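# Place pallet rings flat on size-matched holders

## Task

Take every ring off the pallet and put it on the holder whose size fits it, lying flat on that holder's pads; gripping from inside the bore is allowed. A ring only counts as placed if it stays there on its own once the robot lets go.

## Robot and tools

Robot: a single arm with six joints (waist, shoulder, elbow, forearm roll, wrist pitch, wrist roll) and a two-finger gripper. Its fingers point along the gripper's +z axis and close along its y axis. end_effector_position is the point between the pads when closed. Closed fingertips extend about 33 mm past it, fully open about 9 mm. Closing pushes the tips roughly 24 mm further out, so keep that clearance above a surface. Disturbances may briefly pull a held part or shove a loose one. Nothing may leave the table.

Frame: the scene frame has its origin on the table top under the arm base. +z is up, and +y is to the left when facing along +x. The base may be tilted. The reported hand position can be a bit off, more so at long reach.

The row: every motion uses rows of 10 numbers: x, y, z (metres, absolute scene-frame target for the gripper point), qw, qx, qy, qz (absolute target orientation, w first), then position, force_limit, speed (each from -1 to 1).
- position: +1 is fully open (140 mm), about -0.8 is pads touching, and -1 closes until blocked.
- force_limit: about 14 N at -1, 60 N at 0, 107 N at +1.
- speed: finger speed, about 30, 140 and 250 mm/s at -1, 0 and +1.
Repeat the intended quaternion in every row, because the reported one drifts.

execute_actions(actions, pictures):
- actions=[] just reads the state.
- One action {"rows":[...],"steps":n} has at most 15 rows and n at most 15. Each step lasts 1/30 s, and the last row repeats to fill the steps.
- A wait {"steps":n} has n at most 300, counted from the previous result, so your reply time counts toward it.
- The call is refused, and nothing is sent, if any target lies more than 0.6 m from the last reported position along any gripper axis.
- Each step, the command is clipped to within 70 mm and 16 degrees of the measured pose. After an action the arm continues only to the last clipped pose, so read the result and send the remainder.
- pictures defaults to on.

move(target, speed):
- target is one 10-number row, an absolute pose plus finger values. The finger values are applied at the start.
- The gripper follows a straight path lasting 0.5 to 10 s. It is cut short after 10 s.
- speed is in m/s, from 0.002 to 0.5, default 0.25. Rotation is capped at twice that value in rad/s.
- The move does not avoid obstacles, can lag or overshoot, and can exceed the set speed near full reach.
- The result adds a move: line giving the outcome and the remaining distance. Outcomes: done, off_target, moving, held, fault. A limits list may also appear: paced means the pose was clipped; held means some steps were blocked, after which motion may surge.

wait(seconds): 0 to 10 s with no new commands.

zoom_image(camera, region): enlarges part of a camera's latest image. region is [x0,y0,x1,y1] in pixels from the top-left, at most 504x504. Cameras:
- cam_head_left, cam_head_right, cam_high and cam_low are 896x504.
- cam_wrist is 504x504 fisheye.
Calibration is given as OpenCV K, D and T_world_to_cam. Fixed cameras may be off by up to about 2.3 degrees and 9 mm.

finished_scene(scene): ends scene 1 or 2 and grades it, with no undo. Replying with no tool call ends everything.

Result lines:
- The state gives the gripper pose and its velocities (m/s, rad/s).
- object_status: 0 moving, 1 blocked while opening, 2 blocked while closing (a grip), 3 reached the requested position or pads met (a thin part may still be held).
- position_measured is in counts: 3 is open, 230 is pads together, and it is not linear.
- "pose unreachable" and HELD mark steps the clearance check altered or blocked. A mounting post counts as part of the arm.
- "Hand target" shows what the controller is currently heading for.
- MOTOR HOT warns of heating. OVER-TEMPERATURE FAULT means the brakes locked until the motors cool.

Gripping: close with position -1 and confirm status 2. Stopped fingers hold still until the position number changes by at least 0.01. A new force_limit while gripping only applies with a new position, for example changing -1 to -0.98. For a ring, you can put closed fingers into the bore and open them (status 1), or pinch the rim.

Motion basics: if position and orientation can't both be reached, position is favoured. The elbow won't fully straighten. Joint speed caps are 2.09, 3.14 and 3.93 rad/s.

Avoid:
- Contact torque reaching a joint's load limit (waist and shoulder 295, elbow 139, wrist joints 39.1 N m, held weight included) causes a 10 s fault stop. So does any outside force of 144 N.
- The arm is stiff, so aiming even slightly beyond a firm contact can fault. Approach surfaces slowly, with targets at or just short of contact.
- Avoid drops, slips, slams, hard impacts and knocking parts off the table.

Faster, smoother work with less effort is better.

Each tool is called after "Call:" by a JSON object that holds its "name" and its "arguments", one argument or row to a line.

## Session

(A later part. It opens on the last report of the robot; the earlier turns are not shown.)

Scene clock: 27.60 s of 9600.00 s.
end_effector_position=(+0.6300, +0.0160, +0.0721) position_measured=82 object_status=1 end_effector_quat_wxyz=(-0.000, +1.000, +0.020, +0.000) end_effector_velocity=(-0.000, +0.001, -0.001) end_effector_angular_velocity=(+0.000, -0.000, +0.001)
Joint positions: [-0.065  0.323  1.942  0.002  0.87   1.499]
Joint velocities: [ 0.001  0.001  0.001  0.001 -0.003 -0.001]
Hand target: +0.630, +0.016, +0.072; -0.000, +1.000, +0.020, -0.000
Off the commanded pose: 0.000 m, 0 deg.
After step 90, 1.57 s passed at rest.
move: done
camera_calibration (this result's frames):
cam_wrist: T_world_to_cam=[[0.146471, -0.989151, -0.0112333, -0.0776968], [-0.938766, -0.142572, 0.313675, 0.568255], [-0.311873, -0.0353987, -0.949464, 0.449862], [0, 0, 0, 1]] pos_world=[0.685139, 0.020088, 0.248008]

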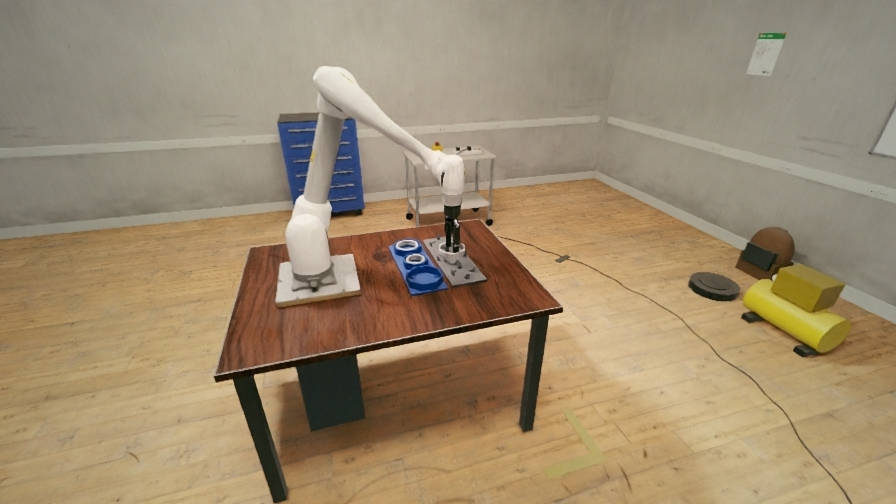

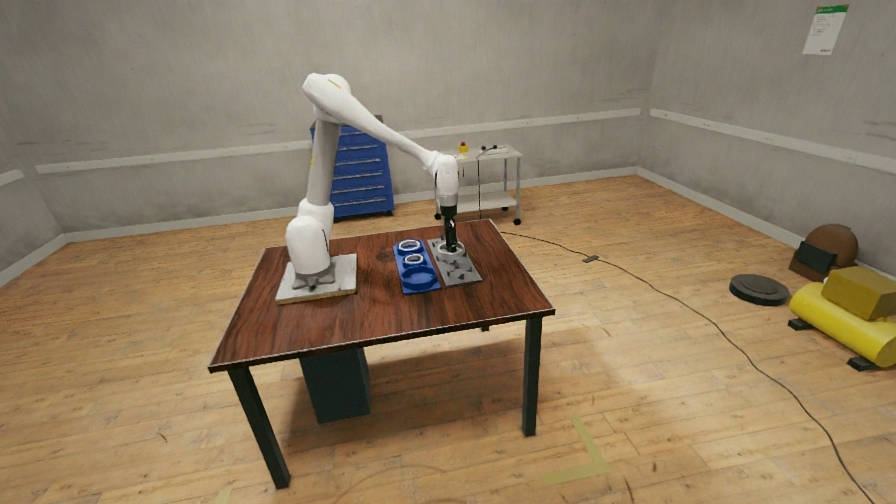

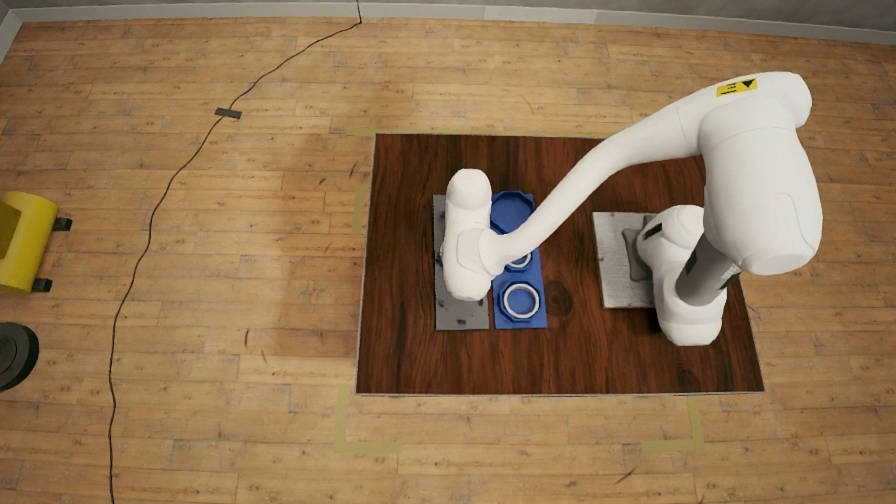

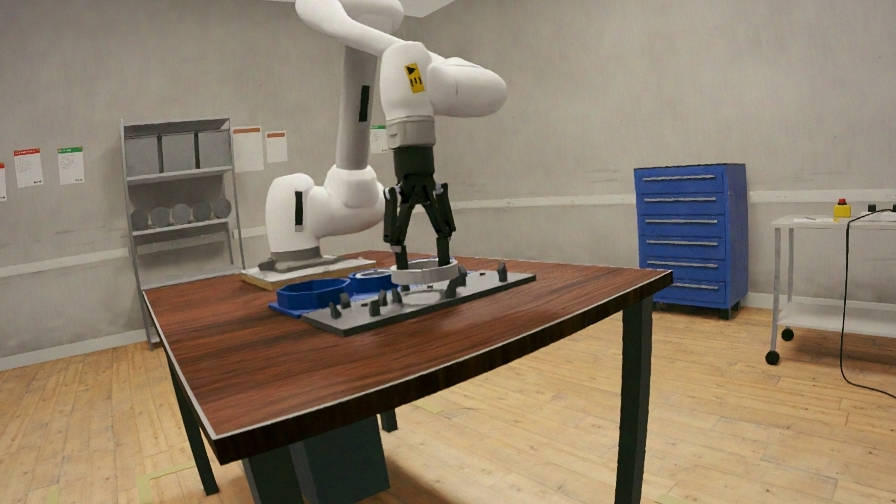

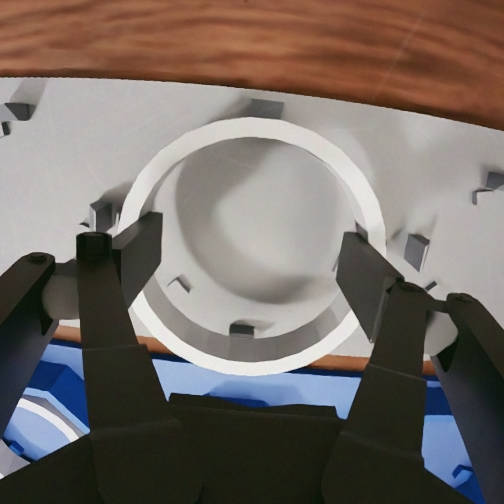

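Call:
{"name": "move", "arguments": {
  "target": [0.629,0.0155,0.056,0,1,0.02,0,1,0.5,-0.8],
  "speed": 0.02
}}

Scene clock: 30.80 s of 9600.00 s.
end_effector_position=(+0.6290, +0.0155, +0.0561) position_measured=82 object_status=1 end_effector_quat_wxyz=(-0.000, +1.000, +0.020, +0.000) end_effector_velocity=(-0.000, +0.001, -0.002) end_effector_angular_velocity=(-0.000, +0.000, +0.001)
Joint positions: [-0.066  0.34   1.954  0.002  0.84   1.498]
Joint velocities: [ 0.002  0.002  0.001 -0.    -0.003  0.001]
Hand target: +0.629, +0.016, +0.056; -0.000, +1.000, +0.020, -0.000
Off the commanded pose: 0.000 m, 0 deg.
move: done
camera_calibration (this result's frames):
cam_wrist: T_world_to_cam=[[0.146463, -0.989152, -0.0112313, -0.0782335], [-0.938765, -0.142564, 0.313681, 0.572268], [-0.31188, -0.0353991, -0.949462, 0.434319], [0, 0, 0, 1]] pos_world=[0.684139, 0.0195744, 0.231981]

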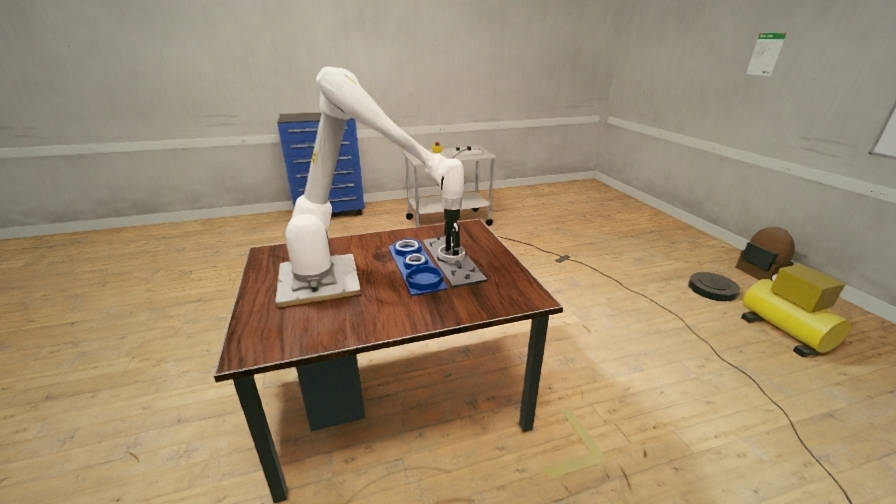

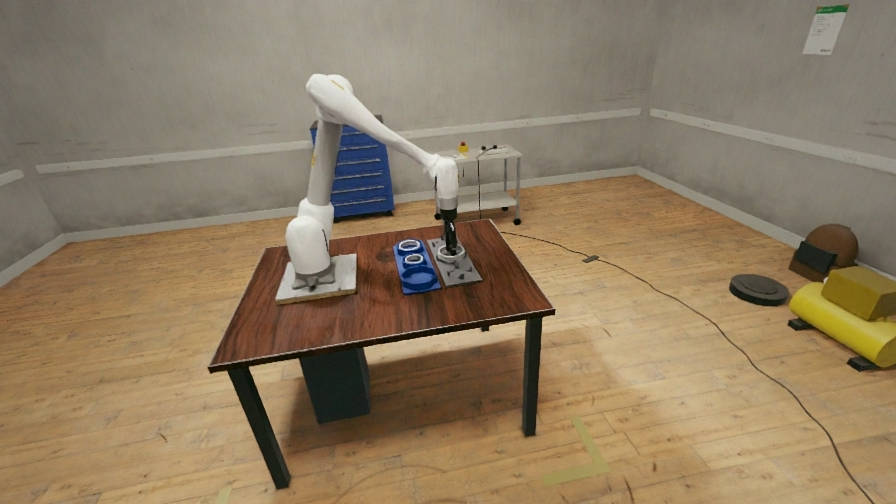

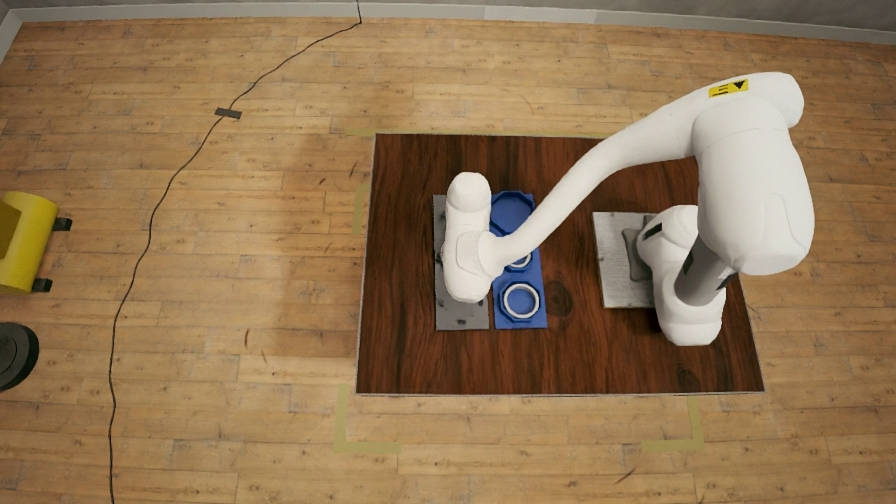

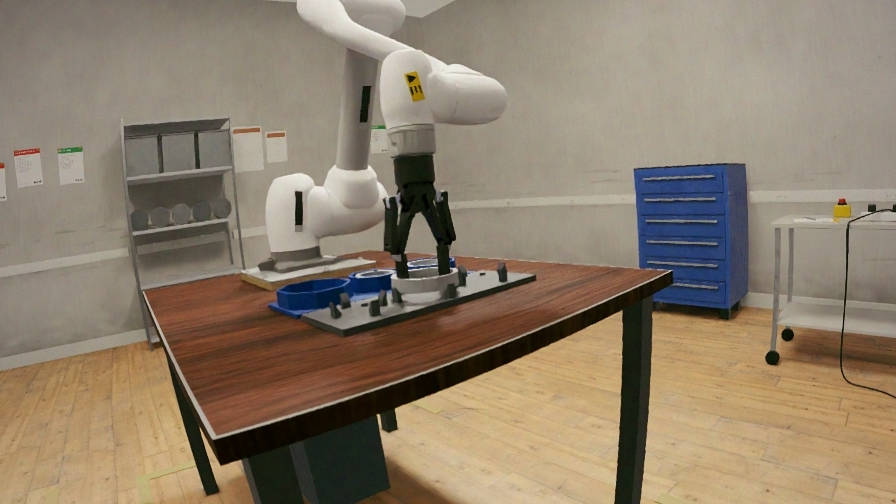

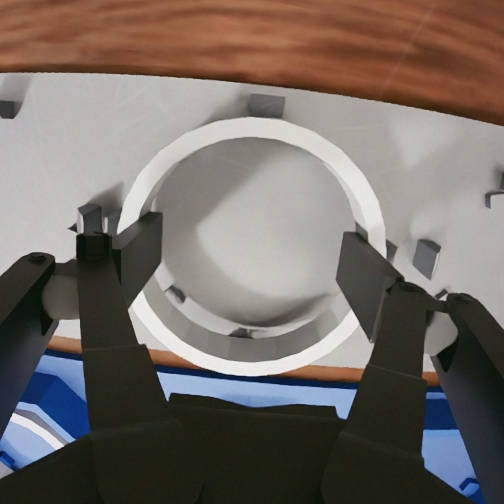

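Good.

Call:
{"name": "move", "arguments": {
  "target": [0.6295,0.0158,0.047,0,1,0.02,0,1,0.5,-0.8],
  "speed": 0.01
}}

Call:
{"name": "zoom_image", "arguments": {
  "camera": "cam_low",
  "region": [360,240,500,320]
}}

Scene clock: 34.73 s of 9600.00 s.
end_effector_position=(+0.6295, +0.0158, +0.0471) position_measured=82 object_status=1 end_effector_quat_wxyz=(-0.000, +1.000, +0.020, -0.000) end_effector_velocity=(-0.000, +0.001, -0.001) end_effector_angular_velocity=(+0.001, +0.000, -0.001)
Joint positions: [-0.066  0.351  1.959  0.002  0.824  1.499]
Joint velocities: [ 0.001  0.001  0.001  0.001 -0.002  0.001]
Hand target: +0.629, +0.016, +0.047; -0.000, +1.000, +0.020, +0.000
Off the commanded pose: 0.000 m, 0 deg.
move: done
camera_calibration (this result's frames):
cam_wrist: T_world_to_cam=[[0.146452, -0.989154, -0.0112319, -0.0781096], [-0.938762, -0.142553, 0.313696, 0.575598], [-0.311895, -0.0353974, -0.949457, 0.425924], [0, 0, 0, 1]] pos_world=[0.684632, 0.0198676, 0.222957]

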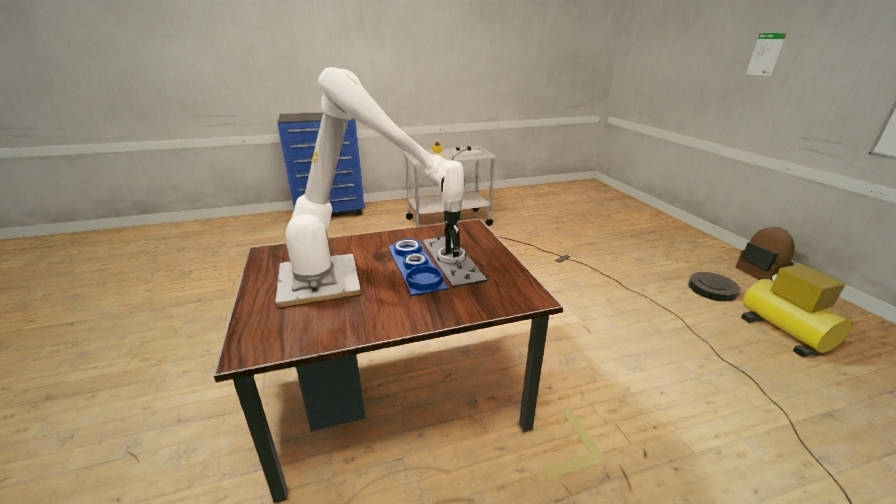

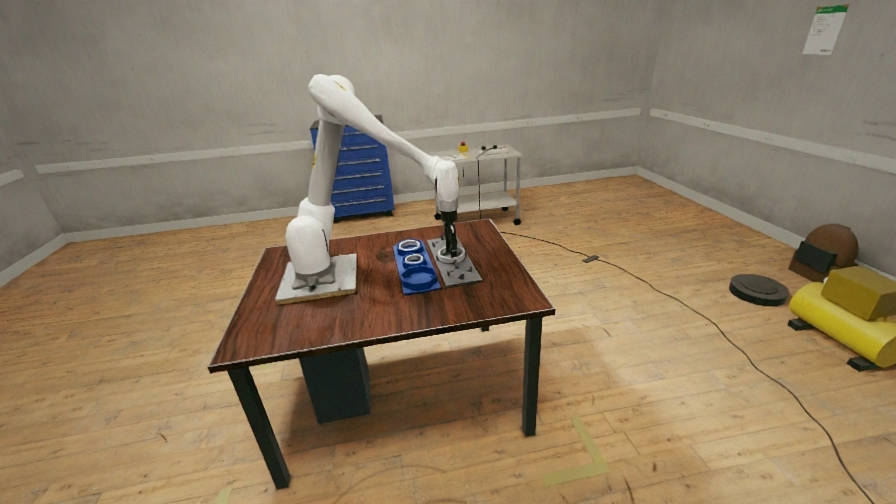

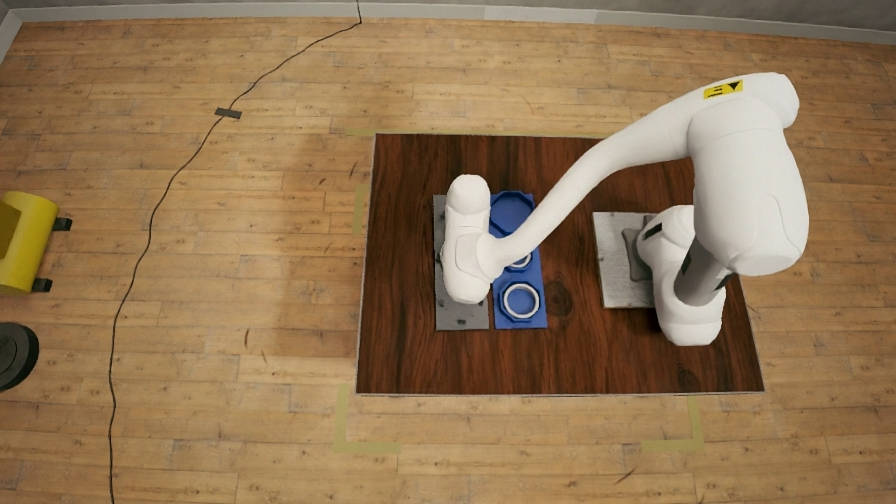

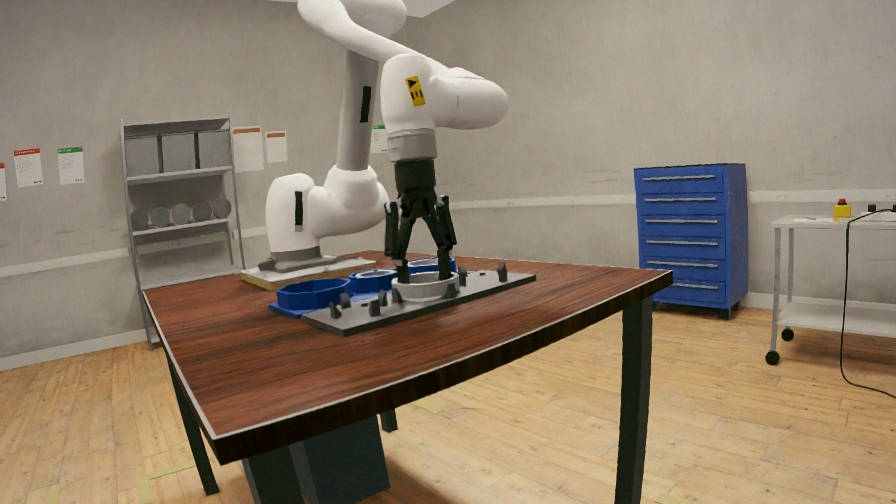

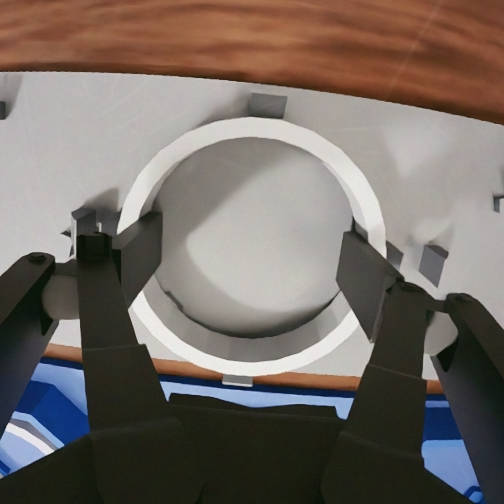

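Region (360, 240, 500, 320) of cam_low's 896x504 image, scaled by 3.600, with more detail than that image has; it fills the top 288 rows of this view, and the rest is white.

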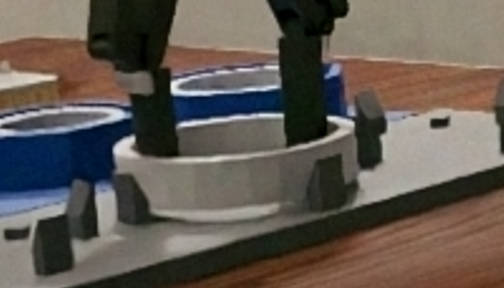

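Call:
{"name": "move", "arguments": {
  "target": [0.6295,0.0158,0.047,0,1,0.02,0,0.15,0,-0.6]
}}

Call:
{"name": "move", "arguments": {
  "target": [0.6295,0.0158,0.09,0,1,0.02,0,0.15,0,-0.6],
  "speed": 0.08
}}

Call:
{"name": "move", "arguments": {
  "target": [0.451,0.011,0.085,0,1,0.02,0,-0.4,0,0],
  "speed": 0.2
}}

Scene clock: 40.73 s of 9600.00 s.
end_effector_position=(+0.6295, +0.0158, +0.0470) position_measured=110 object_status=3 end_effector_quat_wxyz=(-0.000, +1.000, +0.020, -0.000) end_effector_velocity=(-0.001, -0.002, +0.000) end_effector_angular_velocity=(-0.000, +0.002, -0.001)
Joint positions: [-0.066  0.351  1.959  0.002  0.824  1.499]
Joint velocities: [-0.002 -0.     0.    -0.001  0.002 -0.001]
Hand target: +0.629, +0.016, +0.047; -0.000, +1.000, +0.020, +0.000
Off the commanded pose: 0.000 m, 0 deg.
After step 90, 2.30 s passed at rest.
move: done
camera_calibration (this result's frames):
cam_wrist: T_world_to_cam=[[0.146452, -0.989154, -0.0112367, -0.0780996], [-0.938753, -0.142553, 0.313722, 0.575617], [-0.311921, -0.0353967, -0.949448, 0.425857], [0, 0, 0, 1]] pos_world=[0.684633, 0.0198774, 0.222868]

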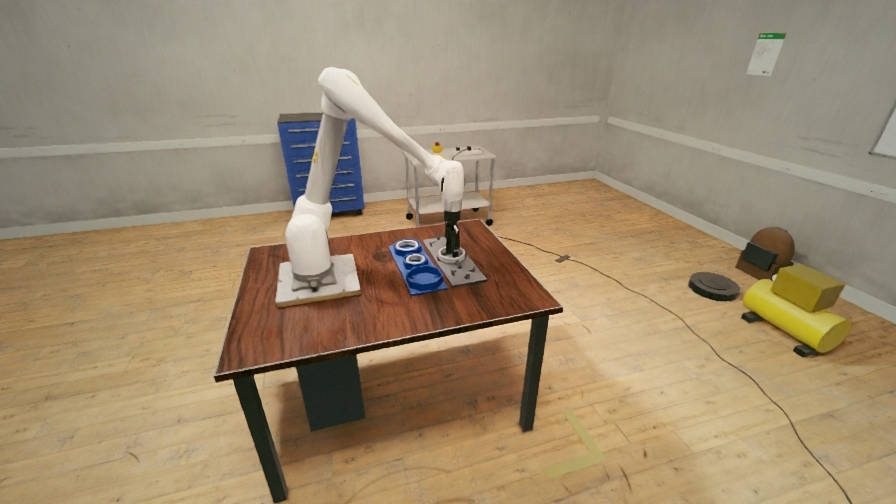

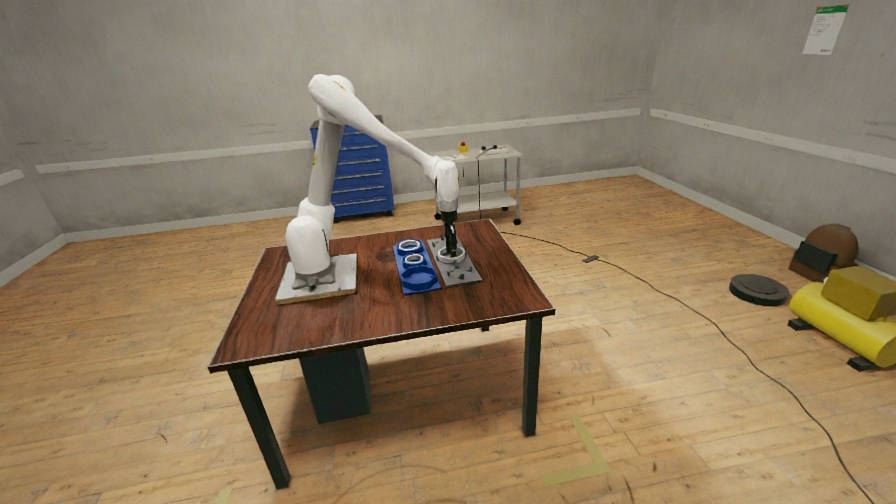

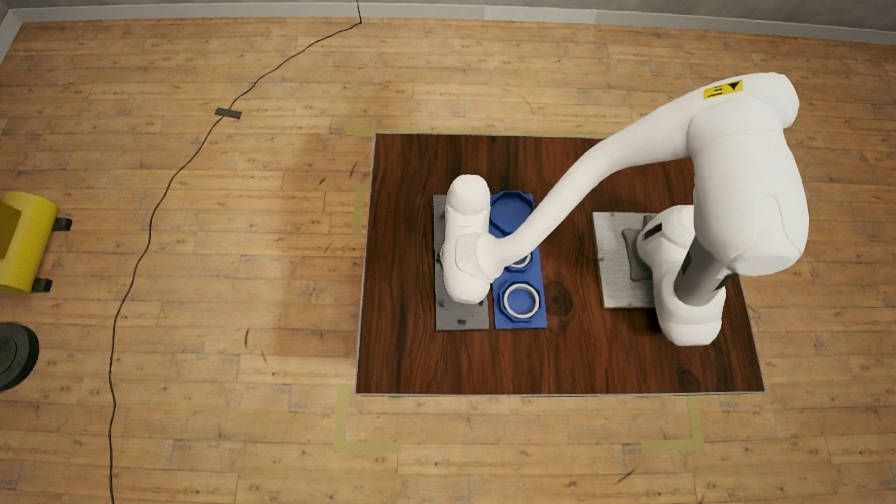

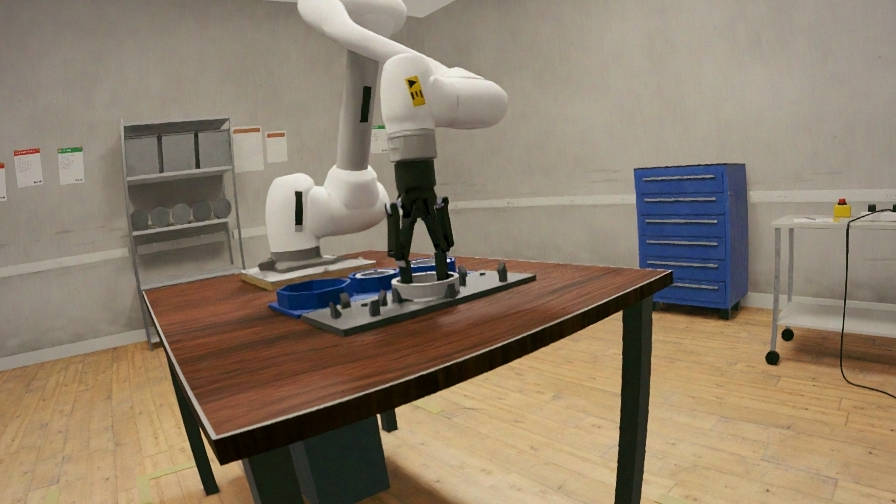

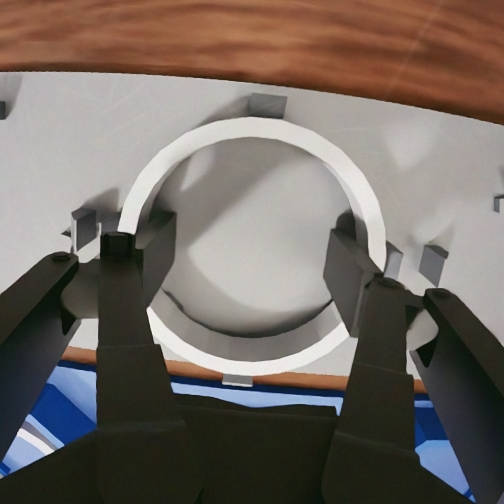

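Scene clock: 41.63 s of 9600.00 s.
end_effector_position=(+0.6295, +0.0158, +0.0899) position_measured=110 object_status=3 end_effector_quat_wxyz=(+0.000, +1.000, +0.020, -0.000) end_effector_velocity=(+0.000, +0.000, +0.002) end_effector_angular_velocity=(+0.000, -0.000, +0.001)
Joint positions: [-0.066  0.303  1.93   0.002  0.902  1.499]
Joint velocities: [ 0.    -0.002 -0.003  0.     0.004 -0.001]
Hand target: +0.630, +0.016, +0.090; +0.000, +1.000, +0.020, -0.000
Off the commanded pose: 0.000 m, 0 deg.
move: done
camera_calibration (this result's frames):
cam_wrist: T_world_to_cam=[[0.146468, -0.989152, -0.0111946, -0.0776267], [-0.938752, -0.142555, 0.313724, 0.562192], [-0.311917, -0.0354414, -0.949448, 0.466588], [0, 0, 0, 1]] pos_world=[0.684665, 0.0198954, 0.265759]

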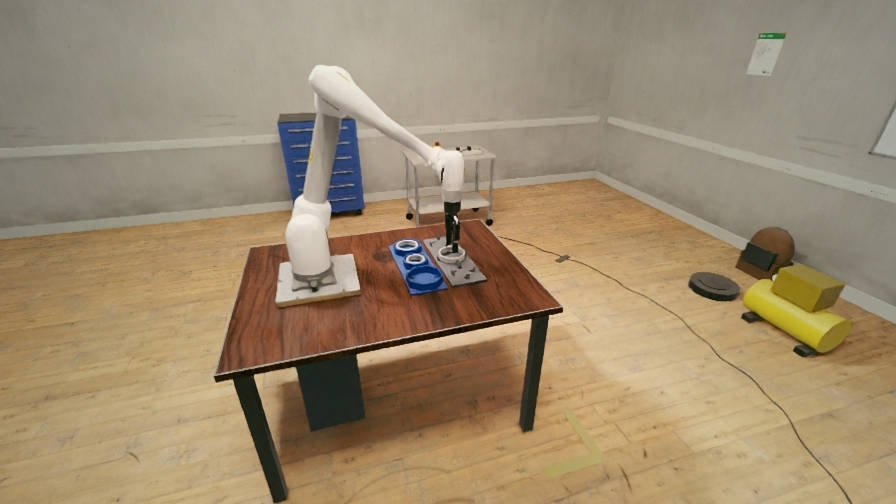

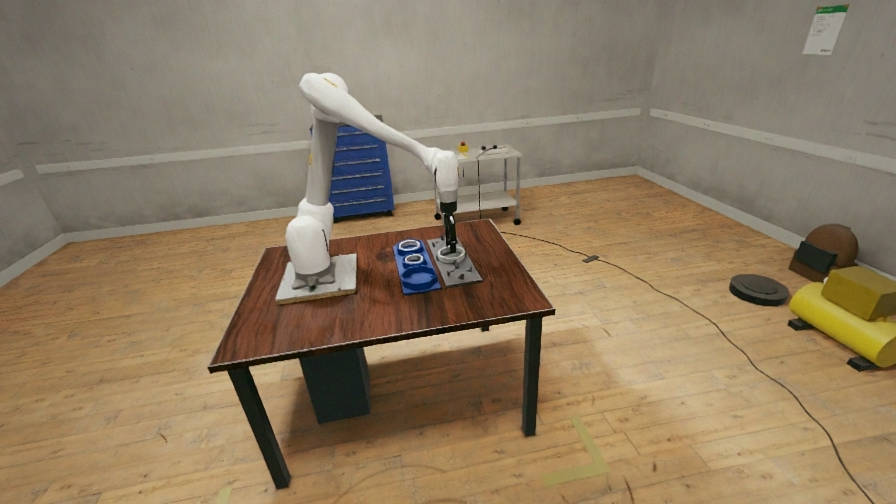

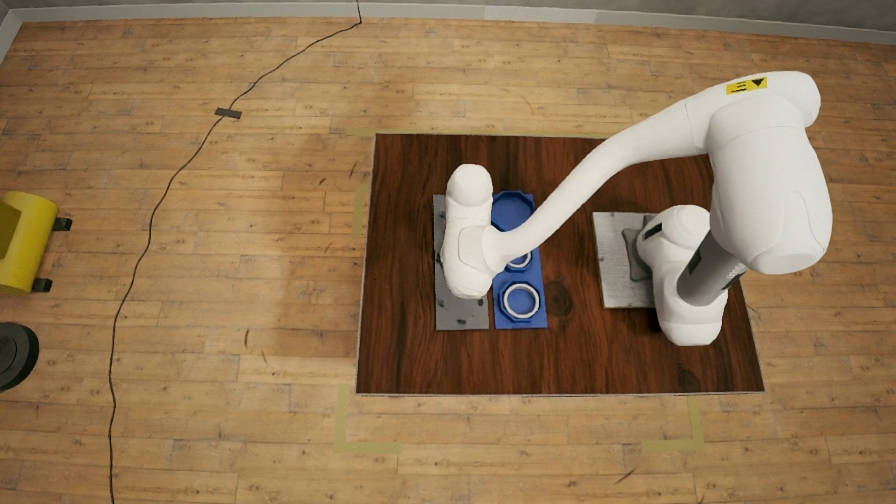

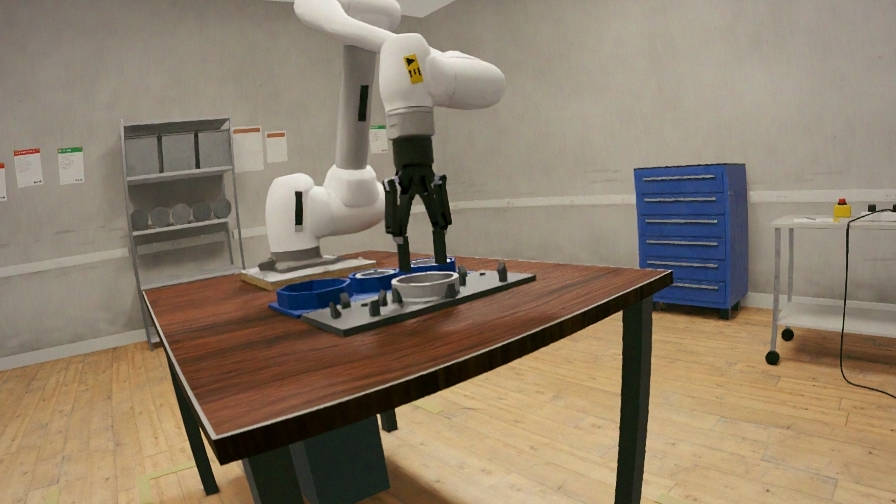

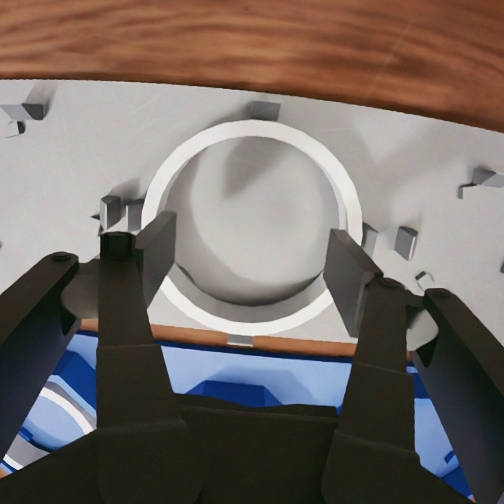

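Scene clock: 43.00 s of 9600.00 s.
end_effector_position=(+0.4511, +0.0110, +0.0851) position_measured=179 object_status=3 end_effector_quat_wxyz=(-0.000, +1.000, +0.020, +0.000) end_effector_velocity=(-0.001, -0.000, -0.000) end_effector_angular_velocity=(+0.001, -0.000, -0.001)
Joint positions: [-0.089  0.056  2.255  0.002  0.824  1.475]
Joint velocities: [-0.002 -0.002  0.002  0.001 -0.001 -0.002]
Hand target: +0.451, +0.011, +0.085; -0.000, +1.000, +0.020, -0.000
Off the commanded pose: 0.000 m, 0 deg.
move: done
camera_calibration (this result's frames):
cam_wrist: T_world_to_cam=[[0.146474, -0.989151, -0.0112425, -0.05633], [-0.938768, -0.142578, 0.313665, 0.395544], [-0.311865, -0.0353895, -0.949467, 0.406228], [0, 0, 0, 1]] pos_world=[0.506263, 0.0150532, 0.260999]

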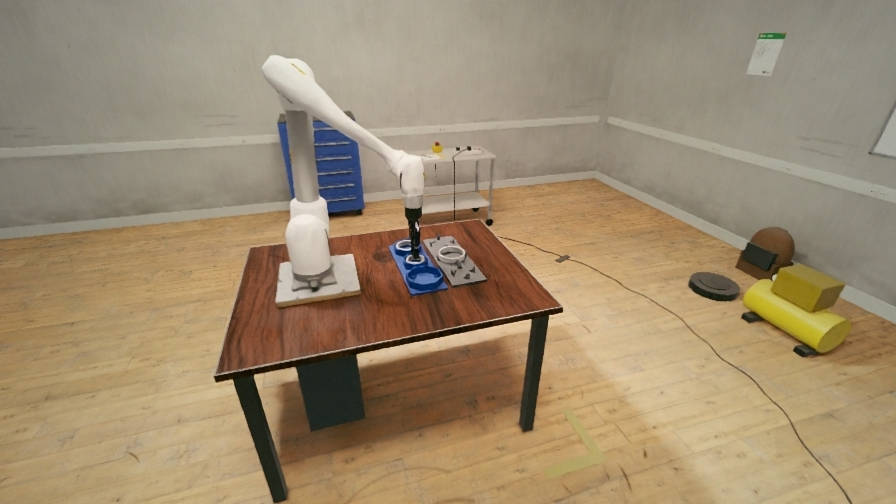

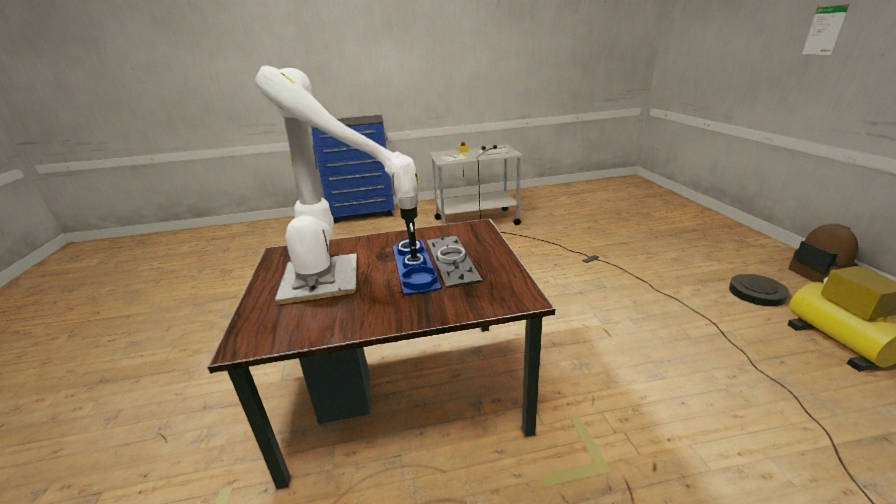

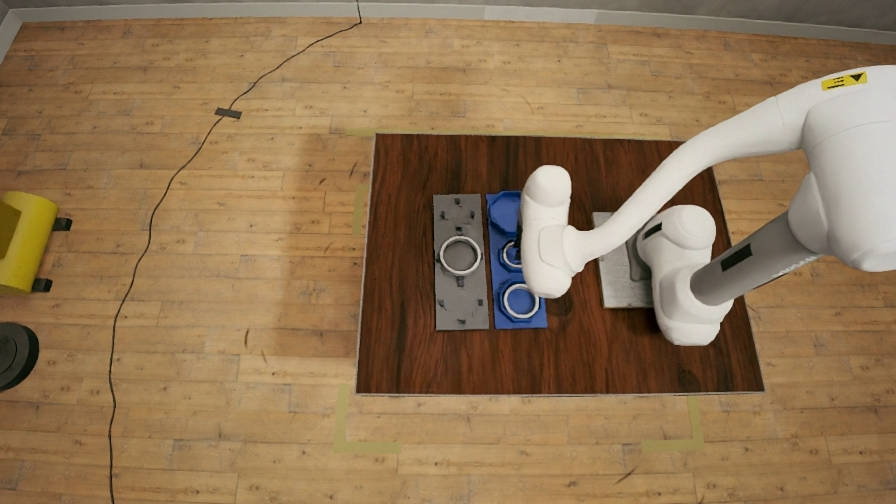

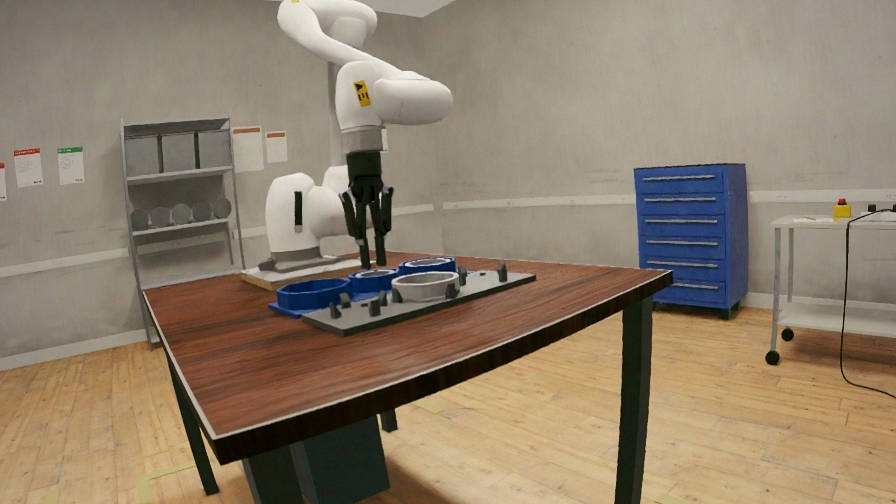

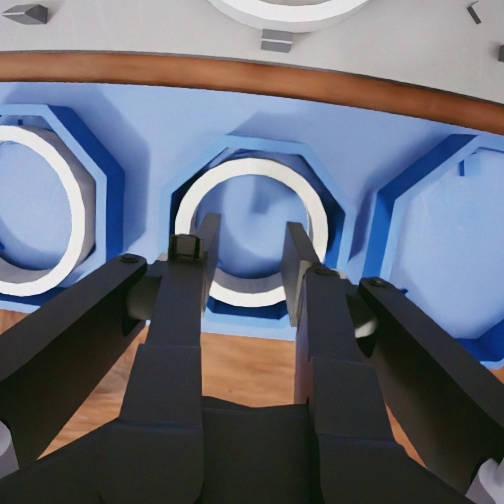

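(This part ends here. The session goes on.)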